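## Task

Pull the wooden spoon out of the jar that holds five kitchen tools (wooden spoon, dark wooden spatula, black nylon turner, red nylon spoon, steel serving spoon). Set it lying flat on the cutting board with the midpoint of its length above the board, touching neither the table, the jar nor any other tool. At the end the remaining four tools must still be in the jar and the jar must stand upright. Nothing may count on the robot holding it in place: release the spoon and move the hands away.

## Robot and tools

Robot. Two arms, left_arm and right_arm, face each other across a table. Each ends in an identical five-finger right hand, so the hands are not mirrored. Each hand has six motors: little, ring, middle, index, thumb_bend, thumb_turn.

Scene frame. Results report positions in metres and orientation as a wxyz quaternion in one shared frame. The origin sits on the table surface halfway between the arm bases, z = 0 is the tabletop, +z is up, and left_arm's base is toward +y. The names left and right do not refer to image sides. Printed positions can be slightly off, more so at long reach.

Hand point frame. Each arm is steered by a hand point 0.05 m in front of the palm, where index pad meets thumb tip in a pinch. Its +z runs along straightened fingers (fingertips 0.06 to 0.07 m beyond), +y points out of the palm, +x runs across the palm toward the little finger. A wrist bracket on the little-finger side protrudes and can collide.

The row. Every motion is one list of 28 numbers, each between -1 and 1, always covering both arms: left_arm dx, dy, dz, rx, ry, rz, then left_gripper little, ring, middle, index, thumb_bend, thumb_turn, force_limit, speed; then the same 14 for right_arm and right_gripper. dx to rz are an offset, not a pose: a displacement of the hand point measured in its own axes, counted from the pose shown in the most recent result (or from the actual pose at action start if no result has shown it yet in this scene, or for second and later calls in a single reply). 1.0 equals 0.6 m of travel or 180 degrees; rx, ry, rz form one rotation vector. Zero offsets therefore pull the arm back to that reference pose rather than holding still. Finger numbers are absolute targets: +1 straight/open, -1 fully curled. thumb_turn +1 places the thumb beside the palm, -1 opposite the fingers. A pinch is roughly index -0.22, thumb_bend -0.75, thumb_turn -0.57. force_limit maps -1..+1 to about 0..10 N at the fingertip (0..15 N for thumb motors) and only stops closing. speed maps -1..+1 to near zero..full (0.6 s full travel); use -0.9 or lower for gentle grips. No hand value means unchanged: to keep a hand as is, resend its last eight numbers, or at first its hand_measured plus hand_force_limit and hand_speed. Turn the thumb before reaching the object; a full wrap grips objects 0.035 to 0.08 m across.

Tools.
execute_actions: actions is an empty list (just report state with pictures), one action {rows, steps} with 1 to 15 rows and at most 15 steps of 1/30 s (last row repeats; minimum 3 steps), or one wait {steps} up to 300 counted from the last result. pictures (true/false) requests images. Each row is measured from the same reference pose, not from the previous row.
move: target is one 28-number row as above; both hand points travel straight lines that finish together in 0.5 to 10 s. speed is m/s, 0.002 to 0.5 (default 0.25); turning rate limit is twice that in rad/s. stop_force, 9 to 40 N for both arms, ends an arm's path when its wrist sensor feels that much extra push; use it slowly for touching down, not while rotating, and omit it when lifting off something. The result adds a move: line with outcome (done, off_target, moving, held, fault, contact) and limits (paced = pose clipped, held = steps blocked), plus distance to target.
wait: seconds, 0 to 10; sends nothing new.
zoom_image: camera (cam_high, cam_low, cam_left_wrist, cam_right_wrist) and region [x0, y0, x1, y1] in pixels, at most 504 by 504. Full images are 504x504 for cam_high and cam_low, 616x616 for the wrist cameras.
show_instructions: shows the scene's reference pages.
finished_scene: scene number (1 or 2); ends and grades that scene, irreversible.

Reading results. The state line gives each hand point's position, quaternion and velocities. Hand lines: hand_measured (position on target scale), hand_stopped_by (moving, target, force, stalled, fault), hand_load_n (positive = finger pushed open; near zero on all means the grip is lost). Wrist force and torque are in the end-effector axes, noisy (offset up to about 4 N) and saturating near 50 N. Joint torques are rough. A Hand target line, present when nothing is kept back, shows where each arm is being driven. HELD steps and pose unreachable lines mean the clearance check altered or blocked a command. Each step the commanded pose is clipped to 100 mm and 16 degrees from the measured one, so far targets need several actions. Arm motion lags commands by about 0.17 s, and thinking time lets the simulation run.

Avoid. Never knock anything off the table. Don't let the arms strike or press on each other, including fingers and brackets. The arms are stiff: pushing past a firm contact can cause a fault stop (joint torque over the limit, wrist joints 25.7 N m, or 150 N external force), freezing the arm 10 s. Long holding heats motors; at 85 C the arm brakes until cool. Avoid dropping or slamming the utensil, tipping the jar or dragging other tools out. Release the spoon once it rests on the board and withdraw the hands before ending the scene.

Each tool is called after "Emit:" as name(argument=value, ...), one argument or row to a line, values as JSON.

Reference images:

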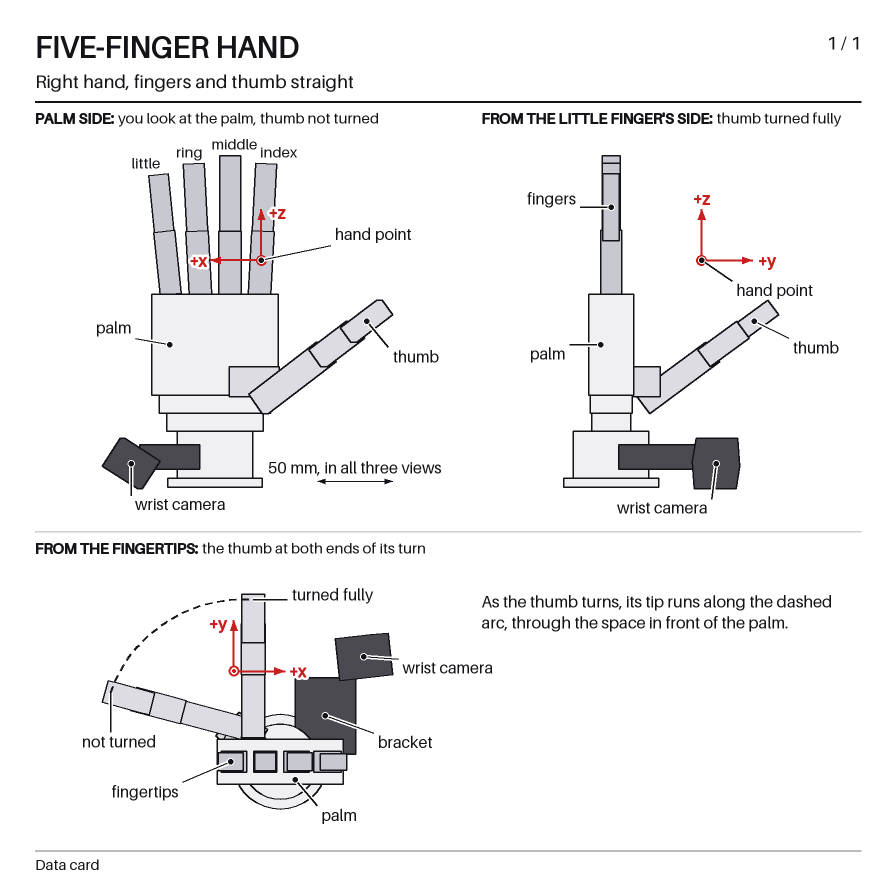

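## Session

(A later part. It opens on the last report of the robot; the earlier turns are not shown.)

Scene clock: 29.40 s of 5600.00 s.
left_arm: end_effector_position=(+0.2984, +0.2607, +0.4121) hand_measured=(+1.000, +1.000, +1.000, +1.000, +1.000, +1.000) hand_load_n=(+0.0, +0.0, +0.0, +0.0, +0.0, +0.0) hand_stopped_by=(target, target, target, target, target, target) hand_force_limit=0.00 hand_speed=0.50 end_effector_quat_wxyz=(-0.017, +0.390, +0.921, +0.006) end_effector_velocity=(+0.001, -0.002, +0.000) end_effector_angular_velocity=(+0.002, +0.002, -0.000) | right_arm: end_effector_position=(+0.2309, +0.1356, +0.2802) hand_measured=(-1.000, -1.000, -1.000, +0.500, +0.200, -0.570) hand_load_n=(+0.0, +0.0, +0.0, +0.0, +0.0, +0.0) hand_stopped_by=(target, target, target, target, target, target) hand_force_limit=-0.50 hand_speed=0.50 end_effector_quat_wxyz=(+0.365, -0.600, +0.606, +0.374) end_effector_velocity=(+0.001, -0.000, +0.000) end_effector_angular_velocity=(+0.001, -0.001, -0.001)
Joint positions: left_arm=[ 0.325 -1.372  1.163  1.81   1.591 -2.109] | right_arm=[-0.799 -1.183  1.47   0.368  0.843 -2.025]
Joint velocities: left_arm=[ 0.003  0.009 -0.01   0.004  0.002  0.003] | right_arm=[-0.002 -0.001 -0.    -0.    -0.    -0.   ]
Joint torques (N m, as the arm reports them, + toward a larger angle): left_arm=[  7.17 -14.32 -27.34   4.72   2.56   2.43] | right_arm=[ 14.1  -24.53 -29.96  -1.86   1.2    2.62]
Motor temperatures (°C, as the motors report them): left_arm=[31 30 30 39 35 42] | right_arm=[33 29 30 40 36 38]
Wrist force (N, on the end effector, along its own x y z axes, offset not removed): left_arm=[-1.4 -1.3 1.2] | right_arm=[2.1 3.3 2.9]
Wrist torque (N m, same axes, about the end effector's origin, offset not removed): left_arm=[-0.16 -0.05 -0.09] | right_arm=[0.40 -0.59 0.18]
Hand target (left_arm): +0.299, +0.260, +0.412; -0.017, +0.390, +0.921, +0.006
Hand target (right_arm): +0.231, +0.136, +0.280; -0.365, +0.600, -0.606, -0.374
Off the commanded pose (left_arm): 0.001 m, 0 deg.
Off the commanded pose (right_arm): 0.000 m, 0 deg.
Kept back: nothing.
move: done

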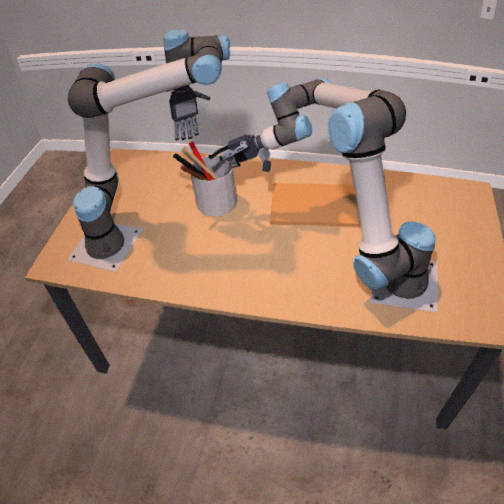

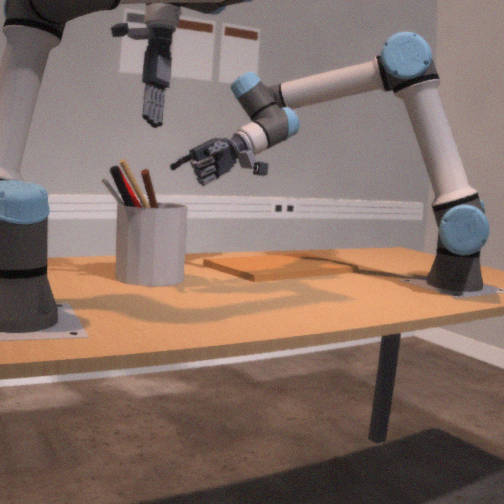

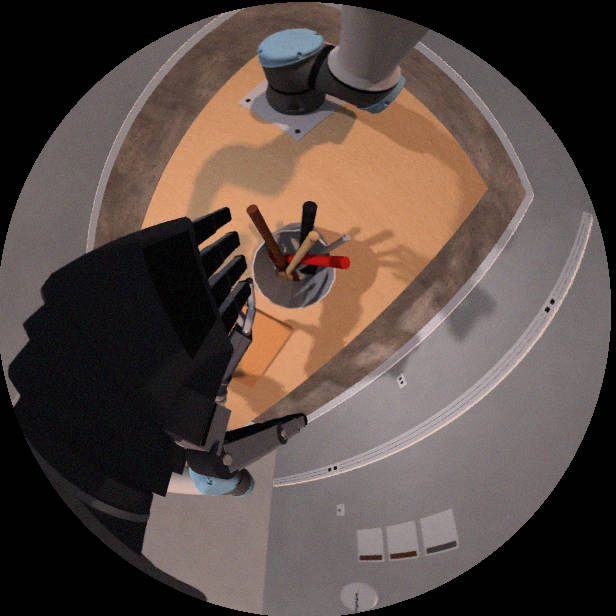

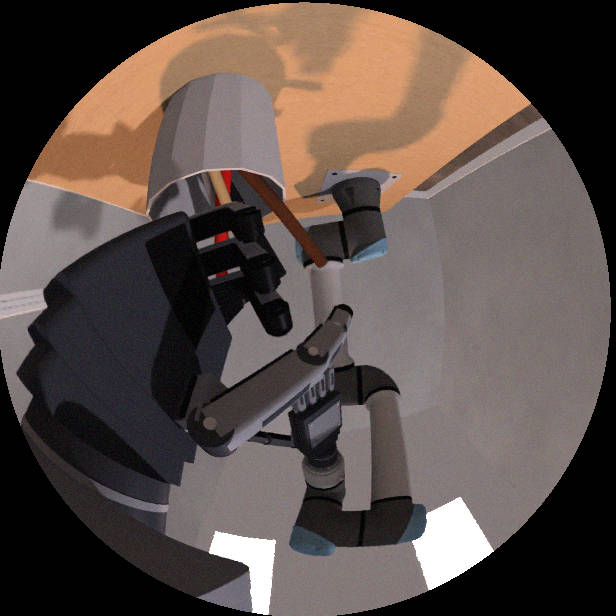

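Emit:
move(
  target=[0.25,0.197,0,0.564,0.228,-0.564,-1,-1,-1,0.5,0.2,-0.57,-0.5,0.5, 0,0,-0.3,0,0,0,-1,-1,-1,0.5,0.2,-0.57,-0.5,0.5],
)

Emit:
move(
  target=[-0.25,0,0,0,0,0,-1,-1,-1,0.5,0.2,-0.57,-0.5,0.5, 0,0,0,0,0,0,-1,-1,-1,0.5,0.2,-0.57,-0.5,0.5],
)

Emit:
zoom_image(
  camera="cam_high",
  region=[110, 110, 270, 230],
)

Scene clock: 35.53 s of 5600.00 s.
left_arm: end_effector_position=(+0.2912, +0.3318, +0.4144) hand_measured=(-1.000, -1.000, -1.000, +0.500, +0.200, -0.570) hand_load_n=(+0.0, +0.0, +0.0, +0.0, +0.0, +0.0) hand_stopped_by=(target, target, target, target, target, target) hand_force_limit=-0.50 hand_speed=0.50 end_effector_quat_wxyz=(+0.256, -0.043, -0.938, +0.232) end_effector_velocity=(-0.000, -0.000, +0.000) end_effector_angular_velocity=(-0.001, +0.000, +0.000) | right_arm: end_effector_position=(+0.2322, -0.0244, +0.3617) hand_measured=(-1.000, -1.000, -1.000, +0.500, +0.200, -0.570) hand_load_n=(+0.0, +0.0, +0.0, +0.0, +0.0, +0.0) hand_stopped_by=(target, target, target, target, target, target) hand_force_limit=-0.50 hand_speed=0.50 end_effector_quat_wxyz=(+0.364, -0.600, +0.606, +0.374) end_effector_velocity=(+0.001, -0.003, +0.001) end_effector_angular_velocity=(-0.000, +0.000, -0.001)
Joint positions: left_arm=[ 0.883 -1.347  1.19   1.812  2.272 -2.23 ] | right_arm=[-1.13  -1.475  1.676  0.724  0.607 -2.381]
Joint velocities: left_arm=[ 0.     0.    -0.    -0.001  0.001 -0.   ] | right_arm=[-0.008 -0.003  0.002  0.011 -0.004 -0.011]
Joint torques (N m, as the arm reports them, + toward a larger angle): left_arm=[ -7.4  -15.87 -27.48   4.76  -1.08   2.37] | right_arm=[-13.13 -28.06 -11.61   4.28  -2.71  -2.52]
Motor temperatures (°C, as the motors report them): left_arm=[31 30 30 39 35 42] | right_arm=[33 29 30 40 36 38]
Wrist force (N, on the end effector, along its own x y z axes, offset not removed): left_arm=[0.6 -1.4 0.9] | right_arm=[1.5 1.0 1.7]
Wrist torque (N m, same axes, about the end effector's origin, offset not removed): left_arm=[-0.19 -0.42 0.12] | right_arm=[0.20 -0.47 0.09]
Hand target (left_arm): +0.291, +0.332, +0.414; -0.256, +0.043, +0.938, -0.232
Hand target (right_arm): +0.232, -0.025, +0.362; -0.364, +0.600, -0.606, -0.374
Off the commanded pose (left_arm): 0.119 m, 93 deg; position and orientation clipped at the last step of the last action.
Off the commanded pose (right_arm): 0.001 m, 0 deg.
Kept back: nothing.
move: held (left_arm); limits=paced,held; held on 104 of 170 steps (left_arm), including the last (left_arm)
pose unreachable (left arm): on one or more control steps of this call this arm could not follow its commanded pose, so it was not sent that pose on those steps. On the call's last step it was still not sent that pose. It may still have moved: this result reports where it is.
cause: the commanded pose would bring two parts of the arm too close to each other (joints 4 (wrist 1) to 6 (wrist 3) lie between them).

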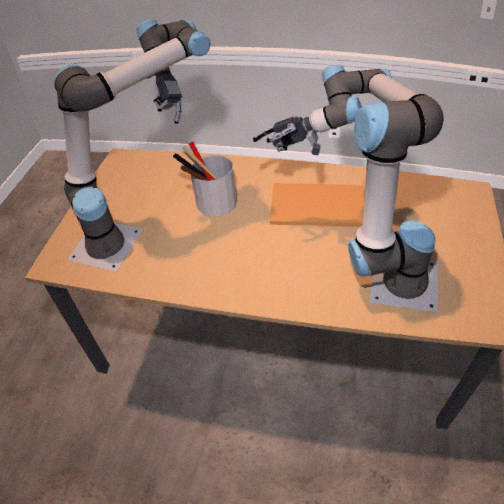

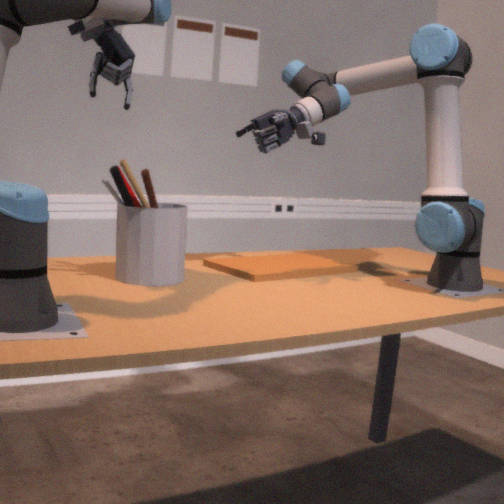

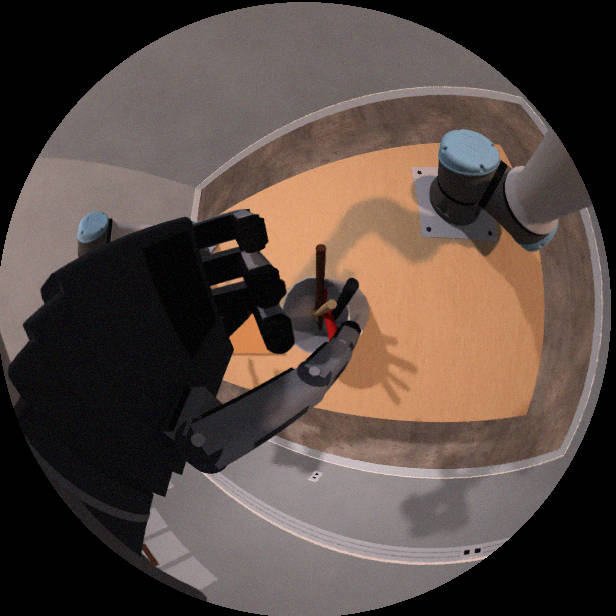

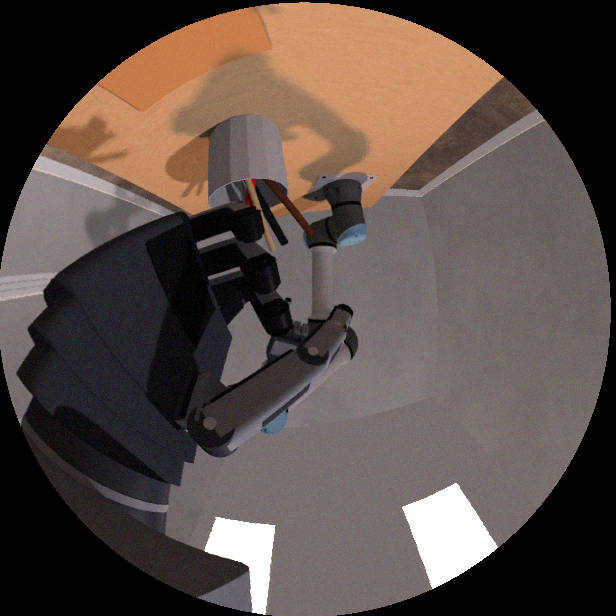

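Scene clock: 38.23 s of 5600.00 s.
left_arm: end_effector_position=(+0.4206, +0.3023, +0.3452) hand_measured=(-1.000, -1.000, -1.000, +0.500, +0.200, -0.570) hand_load_n=(+0.0, +0.0, +0.0, +0.0, +0.0, +0.0) hand_stopped_by=(target, target, target, target, target, target) hand_force_limit=-0.50 hand_speed=0.50 end_effector_quat_wxyz=(+0.256, -0.043, -0.938, +0.232) end_effector_velocity=(+0.002, -0.001, -0.000) end_effector_angular_velocity=(+0.002, +0.002, -0.002) | right_arm: end_effector_position=(+0.2322, -0.0247, +0.3618) hand_measured=(-1.000, -1.000, -1.000, +0.500, +0.200, -0.570) hand_load_n=(+0.0, +0.0, +0.0, +0.0, +0.0, +0.0) hand_stopped_by=(target, target, target, target, target, target) hand_force_limit=-0.50 hand_speed=0.50 end_effector_quat_wxyz=(+0.364, -0.600, +0.606, +0.374) end_effector_velocity=(-0.000, +0.000, -0.000) end_effector_angular_velocity=(+0.000, +0.000, +0.001)
Joint positions: left_arm=[ 1.021 -1.011  0.921  1.858  2.252 -2.053] | right_arm=[-1.131 -1.475  1.676  0.725  0.607 -2.382]
Joint velocities: left_arm=[ 0.     0.008 -0.011  0.008 -0.001  0.003] | right_arm=[ 0.     0.     0.     0.    -0.001 -0.001]
Joint torques (N m, as the arm reports them, + toward a larger angle): left_arm=[  7.57 -29.97 -28.71   5.11  -1.25   2.63] | right_arm=[ 10.82 -15.12 -19.83  -0.68   0.83   2.64]
Motor temperatures (°C, as the motors report them): left_arm=[31 30 30 39 35 42] | right_arm=[33 29 30 40 36 38]
Wrist force (N, on the end effector, along its own x y z axes, offset not removed): left_arm=[0.0 -1.1 1.3] | right_arm=[2.1 2.9 1.8]
Wrist torque (N m, same axes, about the end effector's origin, offset not removed): left_arm=[-0.18 -0.34 0.06] | right_arm=[0.49 -0.51 0.18]
Hand target (left_arm): +0.421, +0.302, +0.345; -0.256, +0.043, +0.938, -0.232
Hand target (right_arm): +0.232, -0.025, +0.362; -0.364, +0.600, -0.606, -0.374
Off the commanded pose (left_arm): 0.001 m, 0 deg.
Off the commanded pose (right_arm): 0.000 m, 0 deg.
Kept back: nothing.
move: done; limits=paced

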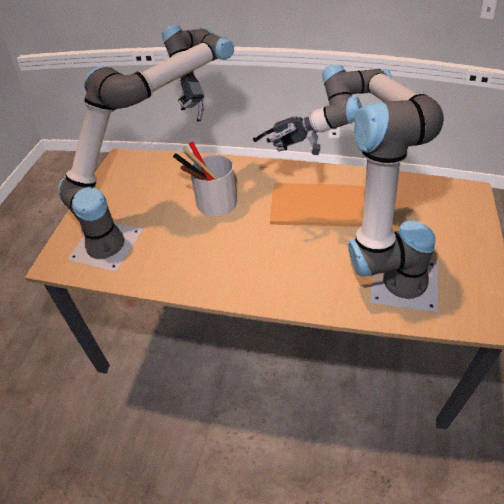

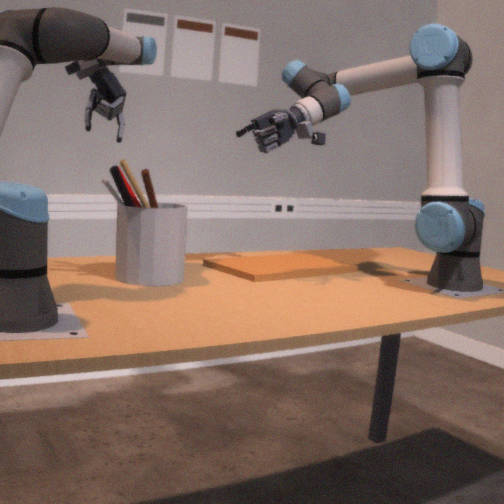

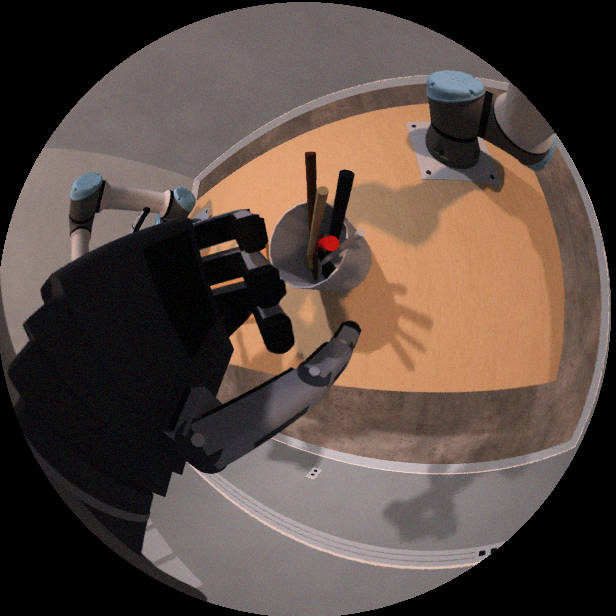

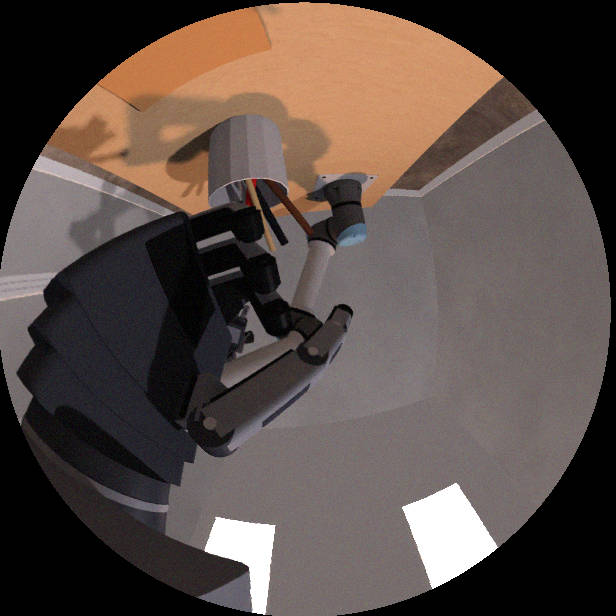

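Region (110, 110, 270, 230) of cam_high's 504x504 image, scaled by 3.150, with more detail than that image has; it fills the top 378 rows of this view, and the rest is white.

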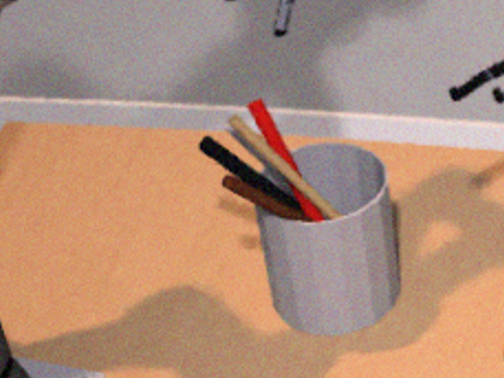

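Emit:
move(
  target=[0.288,0.227,-0.18,0,0,0,-1,-1,-1,0.5,0.2,-0.57,-0.5,0.5, 0,0,0,0,0,0,-1,-1,-1,0.5,0.2,-0.57,-0.5,0.5],
)

Emit:
move(
  target=[0,0,0,0,0,0,-1,-1,-1,0.5,0.2,-0.57,-0.5,0.5, -0.067,-0.08,0.438,0,0,-0.22,-1,-1,-1,0.5,0.2,-0.57,-0.5,0.5],
  speed=0.2,
)

Emit:
zoom_image(
  camera="cam_high",
  region=[130, 110, 290, 230],
)

Emit:
zoom_image(
  camera="cam_low",
  region=[80, 120, 280, 260],
)

Scene clock: 39.93 s of 5600.00 s.
left_arm: end_effector_position=(+0.3511, +0.4385, +0.4146) hand_measured=(-1.000, -1.000, -1.000, +0.500, +0.200, -0.570) hand_load_n=(+0.0, +0.0, +0.0, +0.0, +0.0, +0.0) hand_stopped_by=(target, target, target, target, target, target) hand_force_limit=-0.50 hand_speed=0.50 end_effector_quat_wxyz=(+0.255, -0.041, -0.938, +0.230) end_effector_velocity=(-0.000, -0.000, +0.000) end_effector_angular_velocity=(-0.000, +0.002, +0.001) | right_arm: end_effector_position=(+0.2322, -0.0247, +0.3618) hand_measured=(-1.000, -1.000, -1.000, +0.500, +0.200, -0.570) hand_load_n=(+0.0, +0.0, +0.0, +0.0, +0.0, +0.0) hand_stopped_by=(target, target, target, target, target, target) hand_force_limit=-0.50 hand_speed=0.50 end_effector_quat_wxyz=(+0.364, -0.600, +0.606, +0.374) end_effector_velocity=(+0.000, -0.000, +0.000) end_effector_angular_velocity=(+0.001, +0.000, +0.000)
Joint positions: left_arm=[ 1.19  -1.299  1.187  2.004  2.206 -1.852] | right_arm=[-1.131 -1.475  1.676  0.725  0.607 -2.382]
Joint velocities: left_arm=[ 0.     0.    -0.     0.001  0.001 -0.001] | right_arm=[-0.001  0.     0.     0.    -0.002 -0.001]
Joint torques (N m, as the arm reports them, + toward a larger angle): left_arm=[ -6.19 -24.1  -24.67  -0.25   3.37  -2.34] | right_arm=[  9.04 -13.91 -20.86  -0.82   0.91   2.73]
Motor temperatures (°C, as the motors report them): left_arm=[31 30 30 39 35 42] | right_arm=[33 29 30 40 36 38]
Wrist force (N, on the end effector, along its own x y z axes, offset not removed): left_arm=[0.6 -1.1 1.0] | right_arm=[2.6 2.6 2.7]
Wrist torque (N m, same axes, about the end effector's origin, offset not removed): left_arm=[-0.18 -0.27 0.10] | right_arm=[0.37 -0.73 0.05]
Hand target (left_arm): +0.351, +0.438, +0.415; -0.255, +0.041, +0.938, -0.230
Hand target (right_arm): +0.232, -0.025, +0.362; -0.364, +0.600, -0.606, -0.374
Off the commanded pose (left_arm): 0.077 m, 0 deg.
Off the commanded pose (right_arm): 0.000 m, 0 deg.
Kept back: nothing.
move: held (left_arm); limits=held; held on 11 of 39 steps (left_arm), including the last (left_arm)
pose unreachable (left arm): on one or more control steps of this call this arm could not follow its commanded pose, so it was not sent that pose on those steps. On the call's last step it was still not sent that pose. It may still have moved: this result reports where it is.
cause: the commanded pose would bring two parts of the arm too close to each other (joints 4 (wrist 1) to 6 (wrist 3) lie between them).

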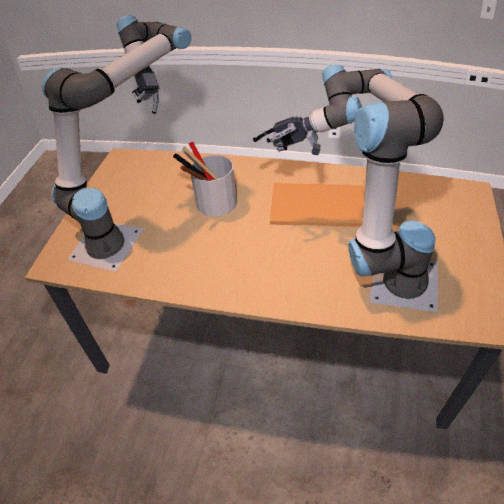

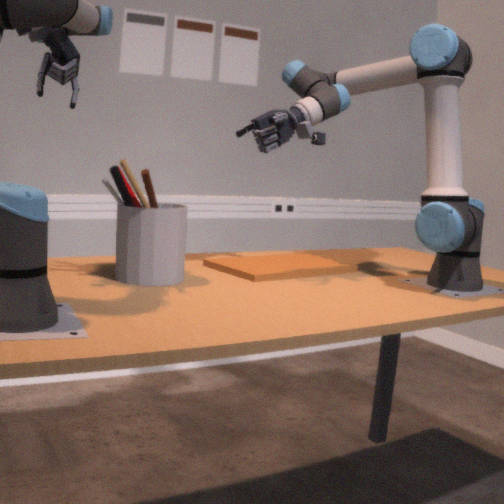

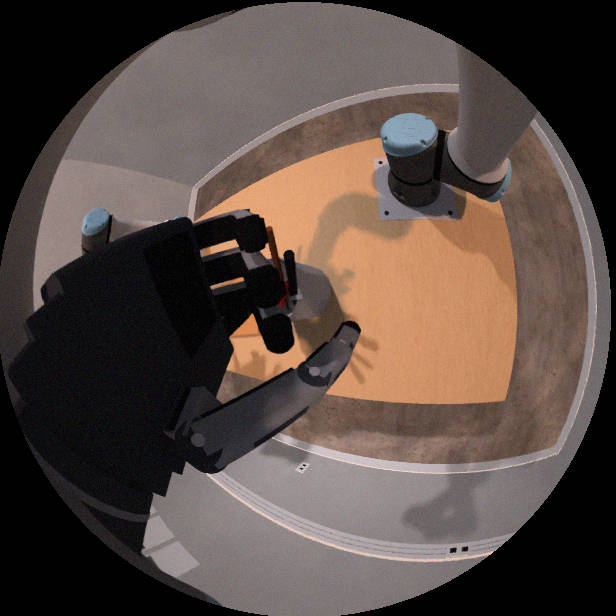

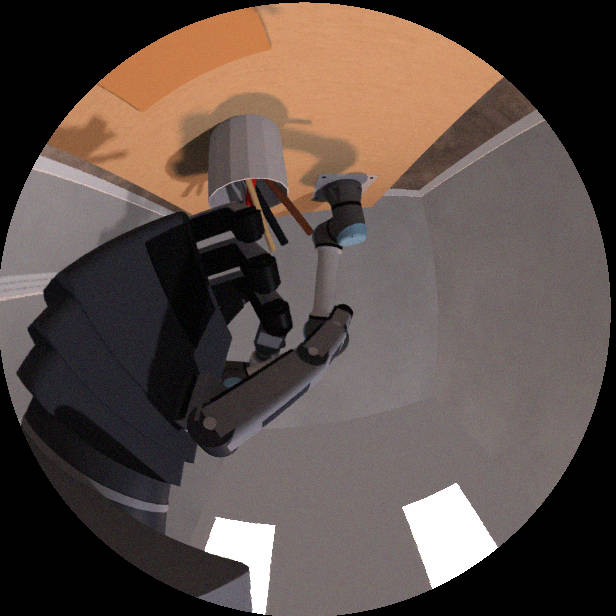

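Scene clock: 42.60 s of 5600.00 s.
left_arm: end_effector_position=(+0.3511, +0.4385, +0.4146) hand_measured=(-1.000, -1.000, -1.000, +0.500, +0.200, -0.570) hand_load_n=(+0.0, +0.0, +0.0, +0.0, +0.0, +0.0) hand_stopped_by=(target, target, target, target, target, target) hand_force_limit=-0.50 hand_speed=0.50 end_effector_quat_wxyz=(+0.255, -0.041, -0.938, +0.230) end_effector_velocity=(+0.000, +0.001, +0.001) end_effector_angular_velocity=(-0.000, -0.003, +0.002) | right_arm: end_effector_position=(+0.2787, +0.2275, +0.2778) hand_measured=(-1.000, -1.000, -1.000, +0.500, +0.200, -0.570) hand_load_n=(+0.0, +0.0, +0.0, +0.0, +0.0, +0.0) hand_stopped_by=(target, target, target, target, target, target) hand_force_limit=-0.50 hand_speed=0.50 end_effector_quat_wxyz=(+0.470, -0.770, +0.368, +0.228) end_effector_velocity=(+0.001, +0.003, -0.000) end_effector_angular_velocity=(-0.004, -0.002, +0.001)
Joint positions: left_arm=[ 1.19  -1.299  1.187  2.004  2.206 -1.852] | right_arm=[-0.721 -0.884  0.9    0.599  0.907 -2.654]
Joint velocities: left_arm=[ 0.002 -0.002 -0.    -0.001 -0.001 -0.   ] | right_arm=[ 0.002  0.011 -0.02   0.012  0.003 -0.003]
Joint torques (N m, as the arm reports them, + toward a larger angle): left_arm=[ -4.43 -19.74 -25.09  -0.15   3.14  -2.32] | right_arm=[ 16.28 -37.28 -28.04   3.7    1.33  -2.06]
Motor temperatures (°C, as the motors report them): left_arm=[31 30 30 39 35 42] | right_arm=[33 29 30 40 36 38]
Wrist force (N, on the end effector, along its own x y z axes, offset not removed): left_arm=[-0.3 -0.3 1.9] | right_arm=[0.9 2.9 1.9]
Wrist torque (N m, same axes, about the end effector's origin, offset not removed): left_arm=[-0.08 -0.25 0.10] | right_arm=[0.47 -0.40 -0.07]
Hand target (left_arm): +0.351, +0.438, +0.415; -0.255, +0.041, +0.938, -0.230
Hand target (right_arm): +0.279, +0.228, +0.278; -0.470, +0.770, -0.367, -0.228
Off the commanded pose (left_arm): 0.000 m, 0 deg.
Off the commanded pose (right_arm): 0.001 m, 0 deg.
Kept back: nothing.
move: done

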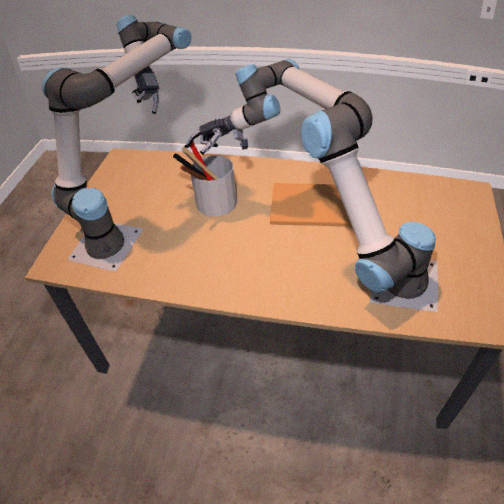

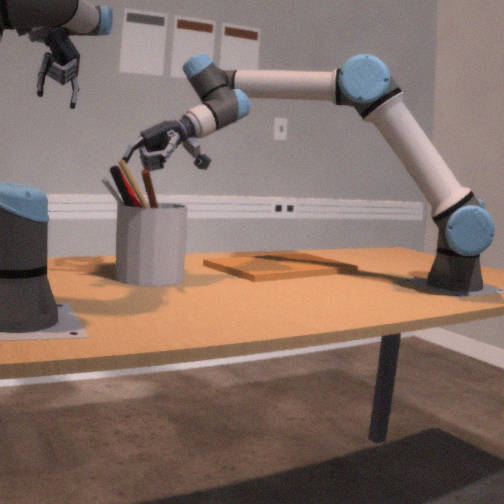

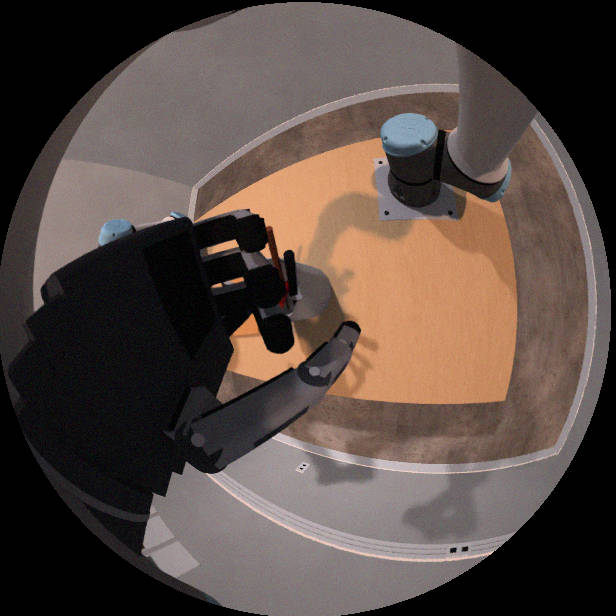

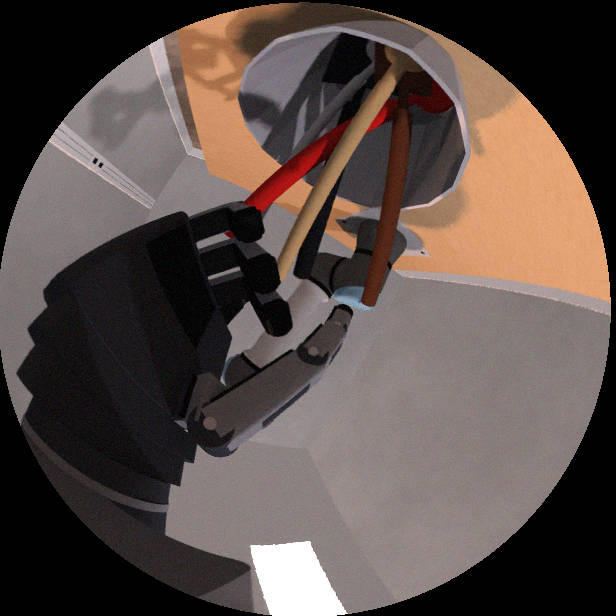

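Region (130, 110, 290, 230) of cam_high's 504x504 image, scaled by 3.150, with more detail than that image has; it fills the top 378 rows of this view, and the rest is white.

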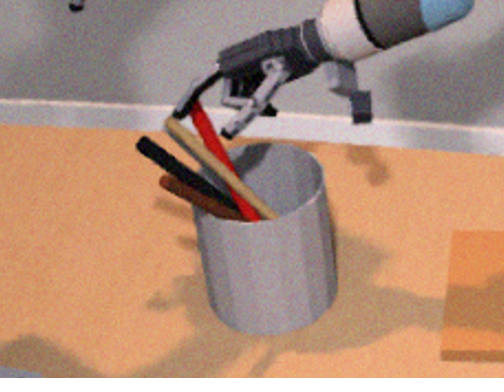

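Region (80, 120, 280, 260) of cam_low's 504x504 image, scaled by 2.520, with more detail than that image has; it fills the top 353 rows of this view, and the rest is white.

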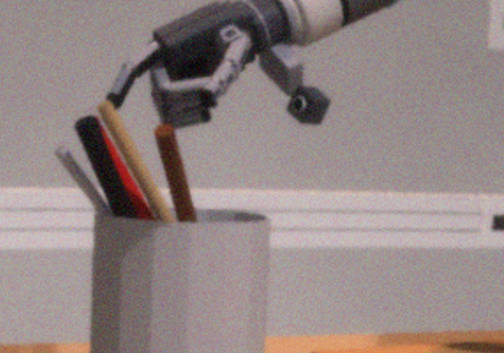

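Emit:
move(
  target=[0,0,0,0,0,0,-1,-1,-1,0.5,0.2,-0.57,-0.5,0.5, 0.022,0.018,0.097,0,0,0,-1,-1,-1,0.5,0.2,-0.57,-0.5,0.5],
  speed=0.03,
)

Emit:
zoom_image(
  camera="cam_high",
  region=[130, 110, 290, 230],
)

Emit:
zoom_image(
  camera="cam_low",
  region=[80, 120, 280, 260],
)

Scene clock: 45.23 s of 5600.00 s.
left_arm: end_effector_position=(+0.3511, +0.4385, +0.4146) hand_measured=(-1.000, -1.000, -1.000, +0.500, +0.200, -0.570) hand_load_n=(+0.0, +0.0, +0.0, +0.0, +0.0, +0.0) hand_stopped_by=(target, target, target, target, target, target) hand_force_limit=-0.50 hand_speed=0.50 end_effector_quat_wxyz=(+0.255, -0.041, -0.938, +0.230) end_effector_velocity=(+0.000, +0.000, -0.001) end_effector_angular_velocity=(+0.001, +0.002, +0.001) | right_arm: end_effector_position=(+0.2782, +0.2713, +0.2364) hand_measured=(-1.000, -1.000, -1.000, +0.500, +0.200, -0.570) hand_load_n=(-0.5, +0.0, +0.0, +0.0, +0.0, +0.0) hand_stopped_by=(target, target, target, target, target, target) hand_force_limit=-0.50 hand_speed=0.50 end_effector_quat_wxyz=(+0.470, -0.769, +0.368, +0.228) end_effector_velocity=(-0.001, +0.002, -0.002) end_effector_angular_velocity=(-0.000, -0.001, +0.001)
Joint positions: left_arm=[ 1.19  -1.299  1.187  2.004  2.206 -1.852] | right_arm=[-0.673 -0.765  0.796  0.563  0.946 -2.62 ]
Joint velocities: left_arm=[ 0.001  0.002  0.    -0.     0.    -0.   ] | right_arm=[ 0.003  0.006 -0.007  0.     0.002  0.   ]
Joint torques (N m, as the arm reports them, + toward a larger angle): left_arm=[ -4.65 -19.82 -24.82  -0.04   3.14  -2.25] | right_arm=[ 15.82 -37.41 -29.12  -2.1    1.46   2.59]
Motor temperatures (°C, as the motors report them): left_arm=[31 30 30 39 35 42] | right_arm=[33 29 30 40 36 38]
Wrist force (N, on the end effector, along its own x y z axes, offset not removed): left_arm=[0.8 -1.0 0.8] | right_arm=[1.7 2.0 1.4]
Wrist torque (N m, same axes, about the end effector's origin, offset not removed): left_arm=[-0.21 -0.40 0.17] | right_arm=[0.46 -0.46 0.05]
Hand target (left_arm): +0.351, +0.438, +0.415; -0.255, +0.041, +0.938, -0.230
Hand target (right_arm): +0.278, +0.272, +0.236; -0.470, +0.769, -0.368, -0.228
Off the commanded pose (left_arm): 0.000 m, 0 deg.
Off the commanded pose (right_arm): 0.000 m, 0 deg.
Kept back: nothing.
move: done

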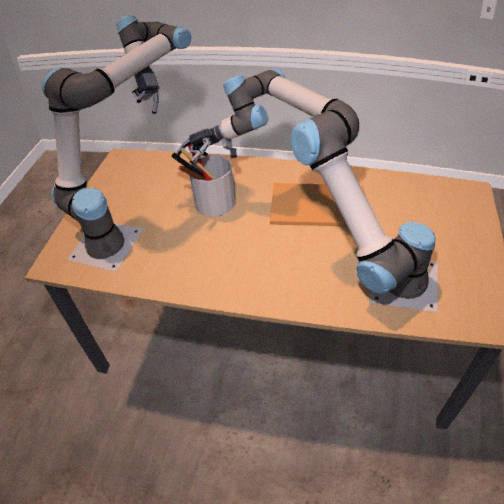

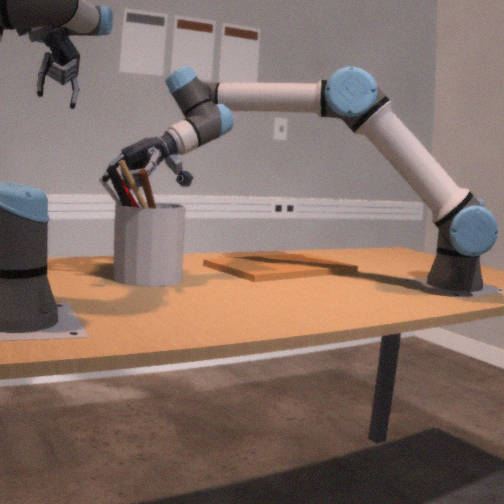

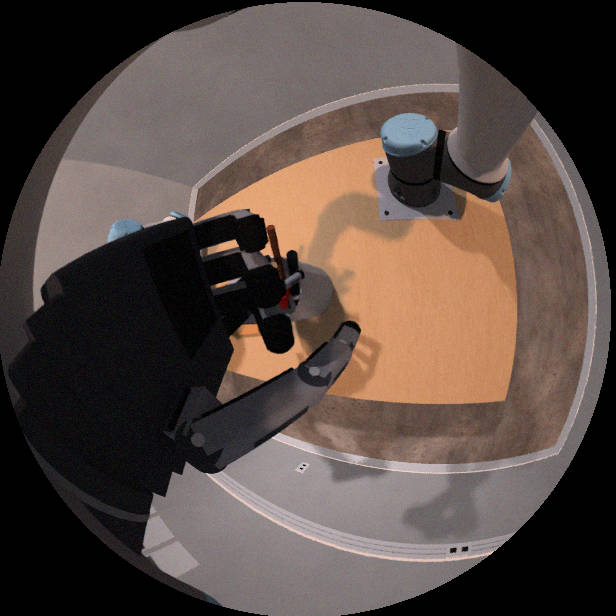

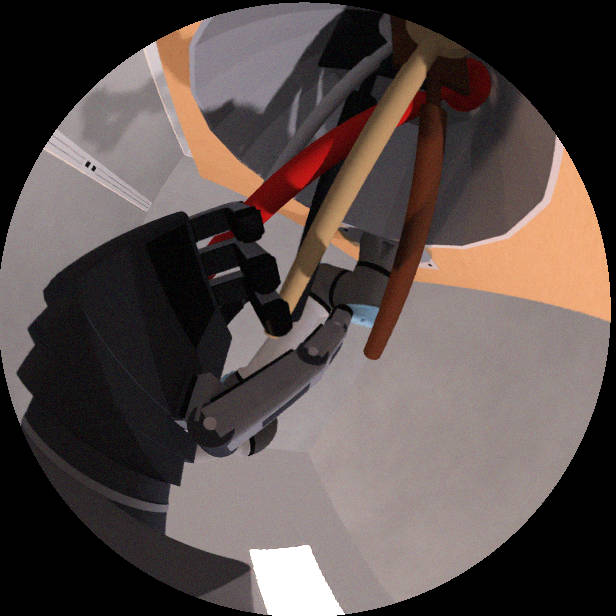

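Region (130, 110, 290, 230) of cam_high's 504x504 image, scaled by 3.150, with more detail than that image has; it fills the top 378 rows of this view, and the rest is white.

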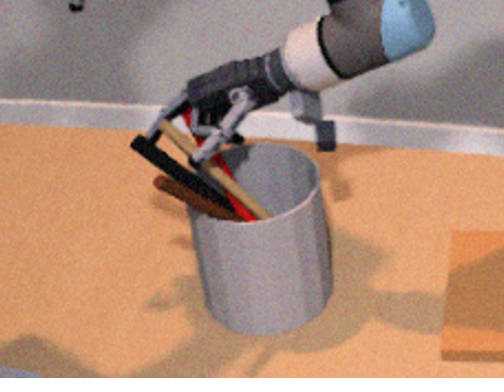

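Region (80, 120, 280, 260) of cam_low's 504x504 image, scaled by 2.520, with more detail than that image has; it fills the top 353 rows of this view, and the rest is white.

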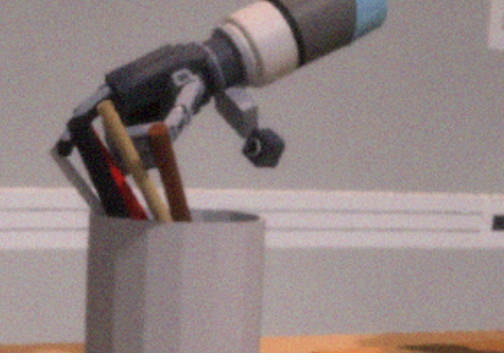

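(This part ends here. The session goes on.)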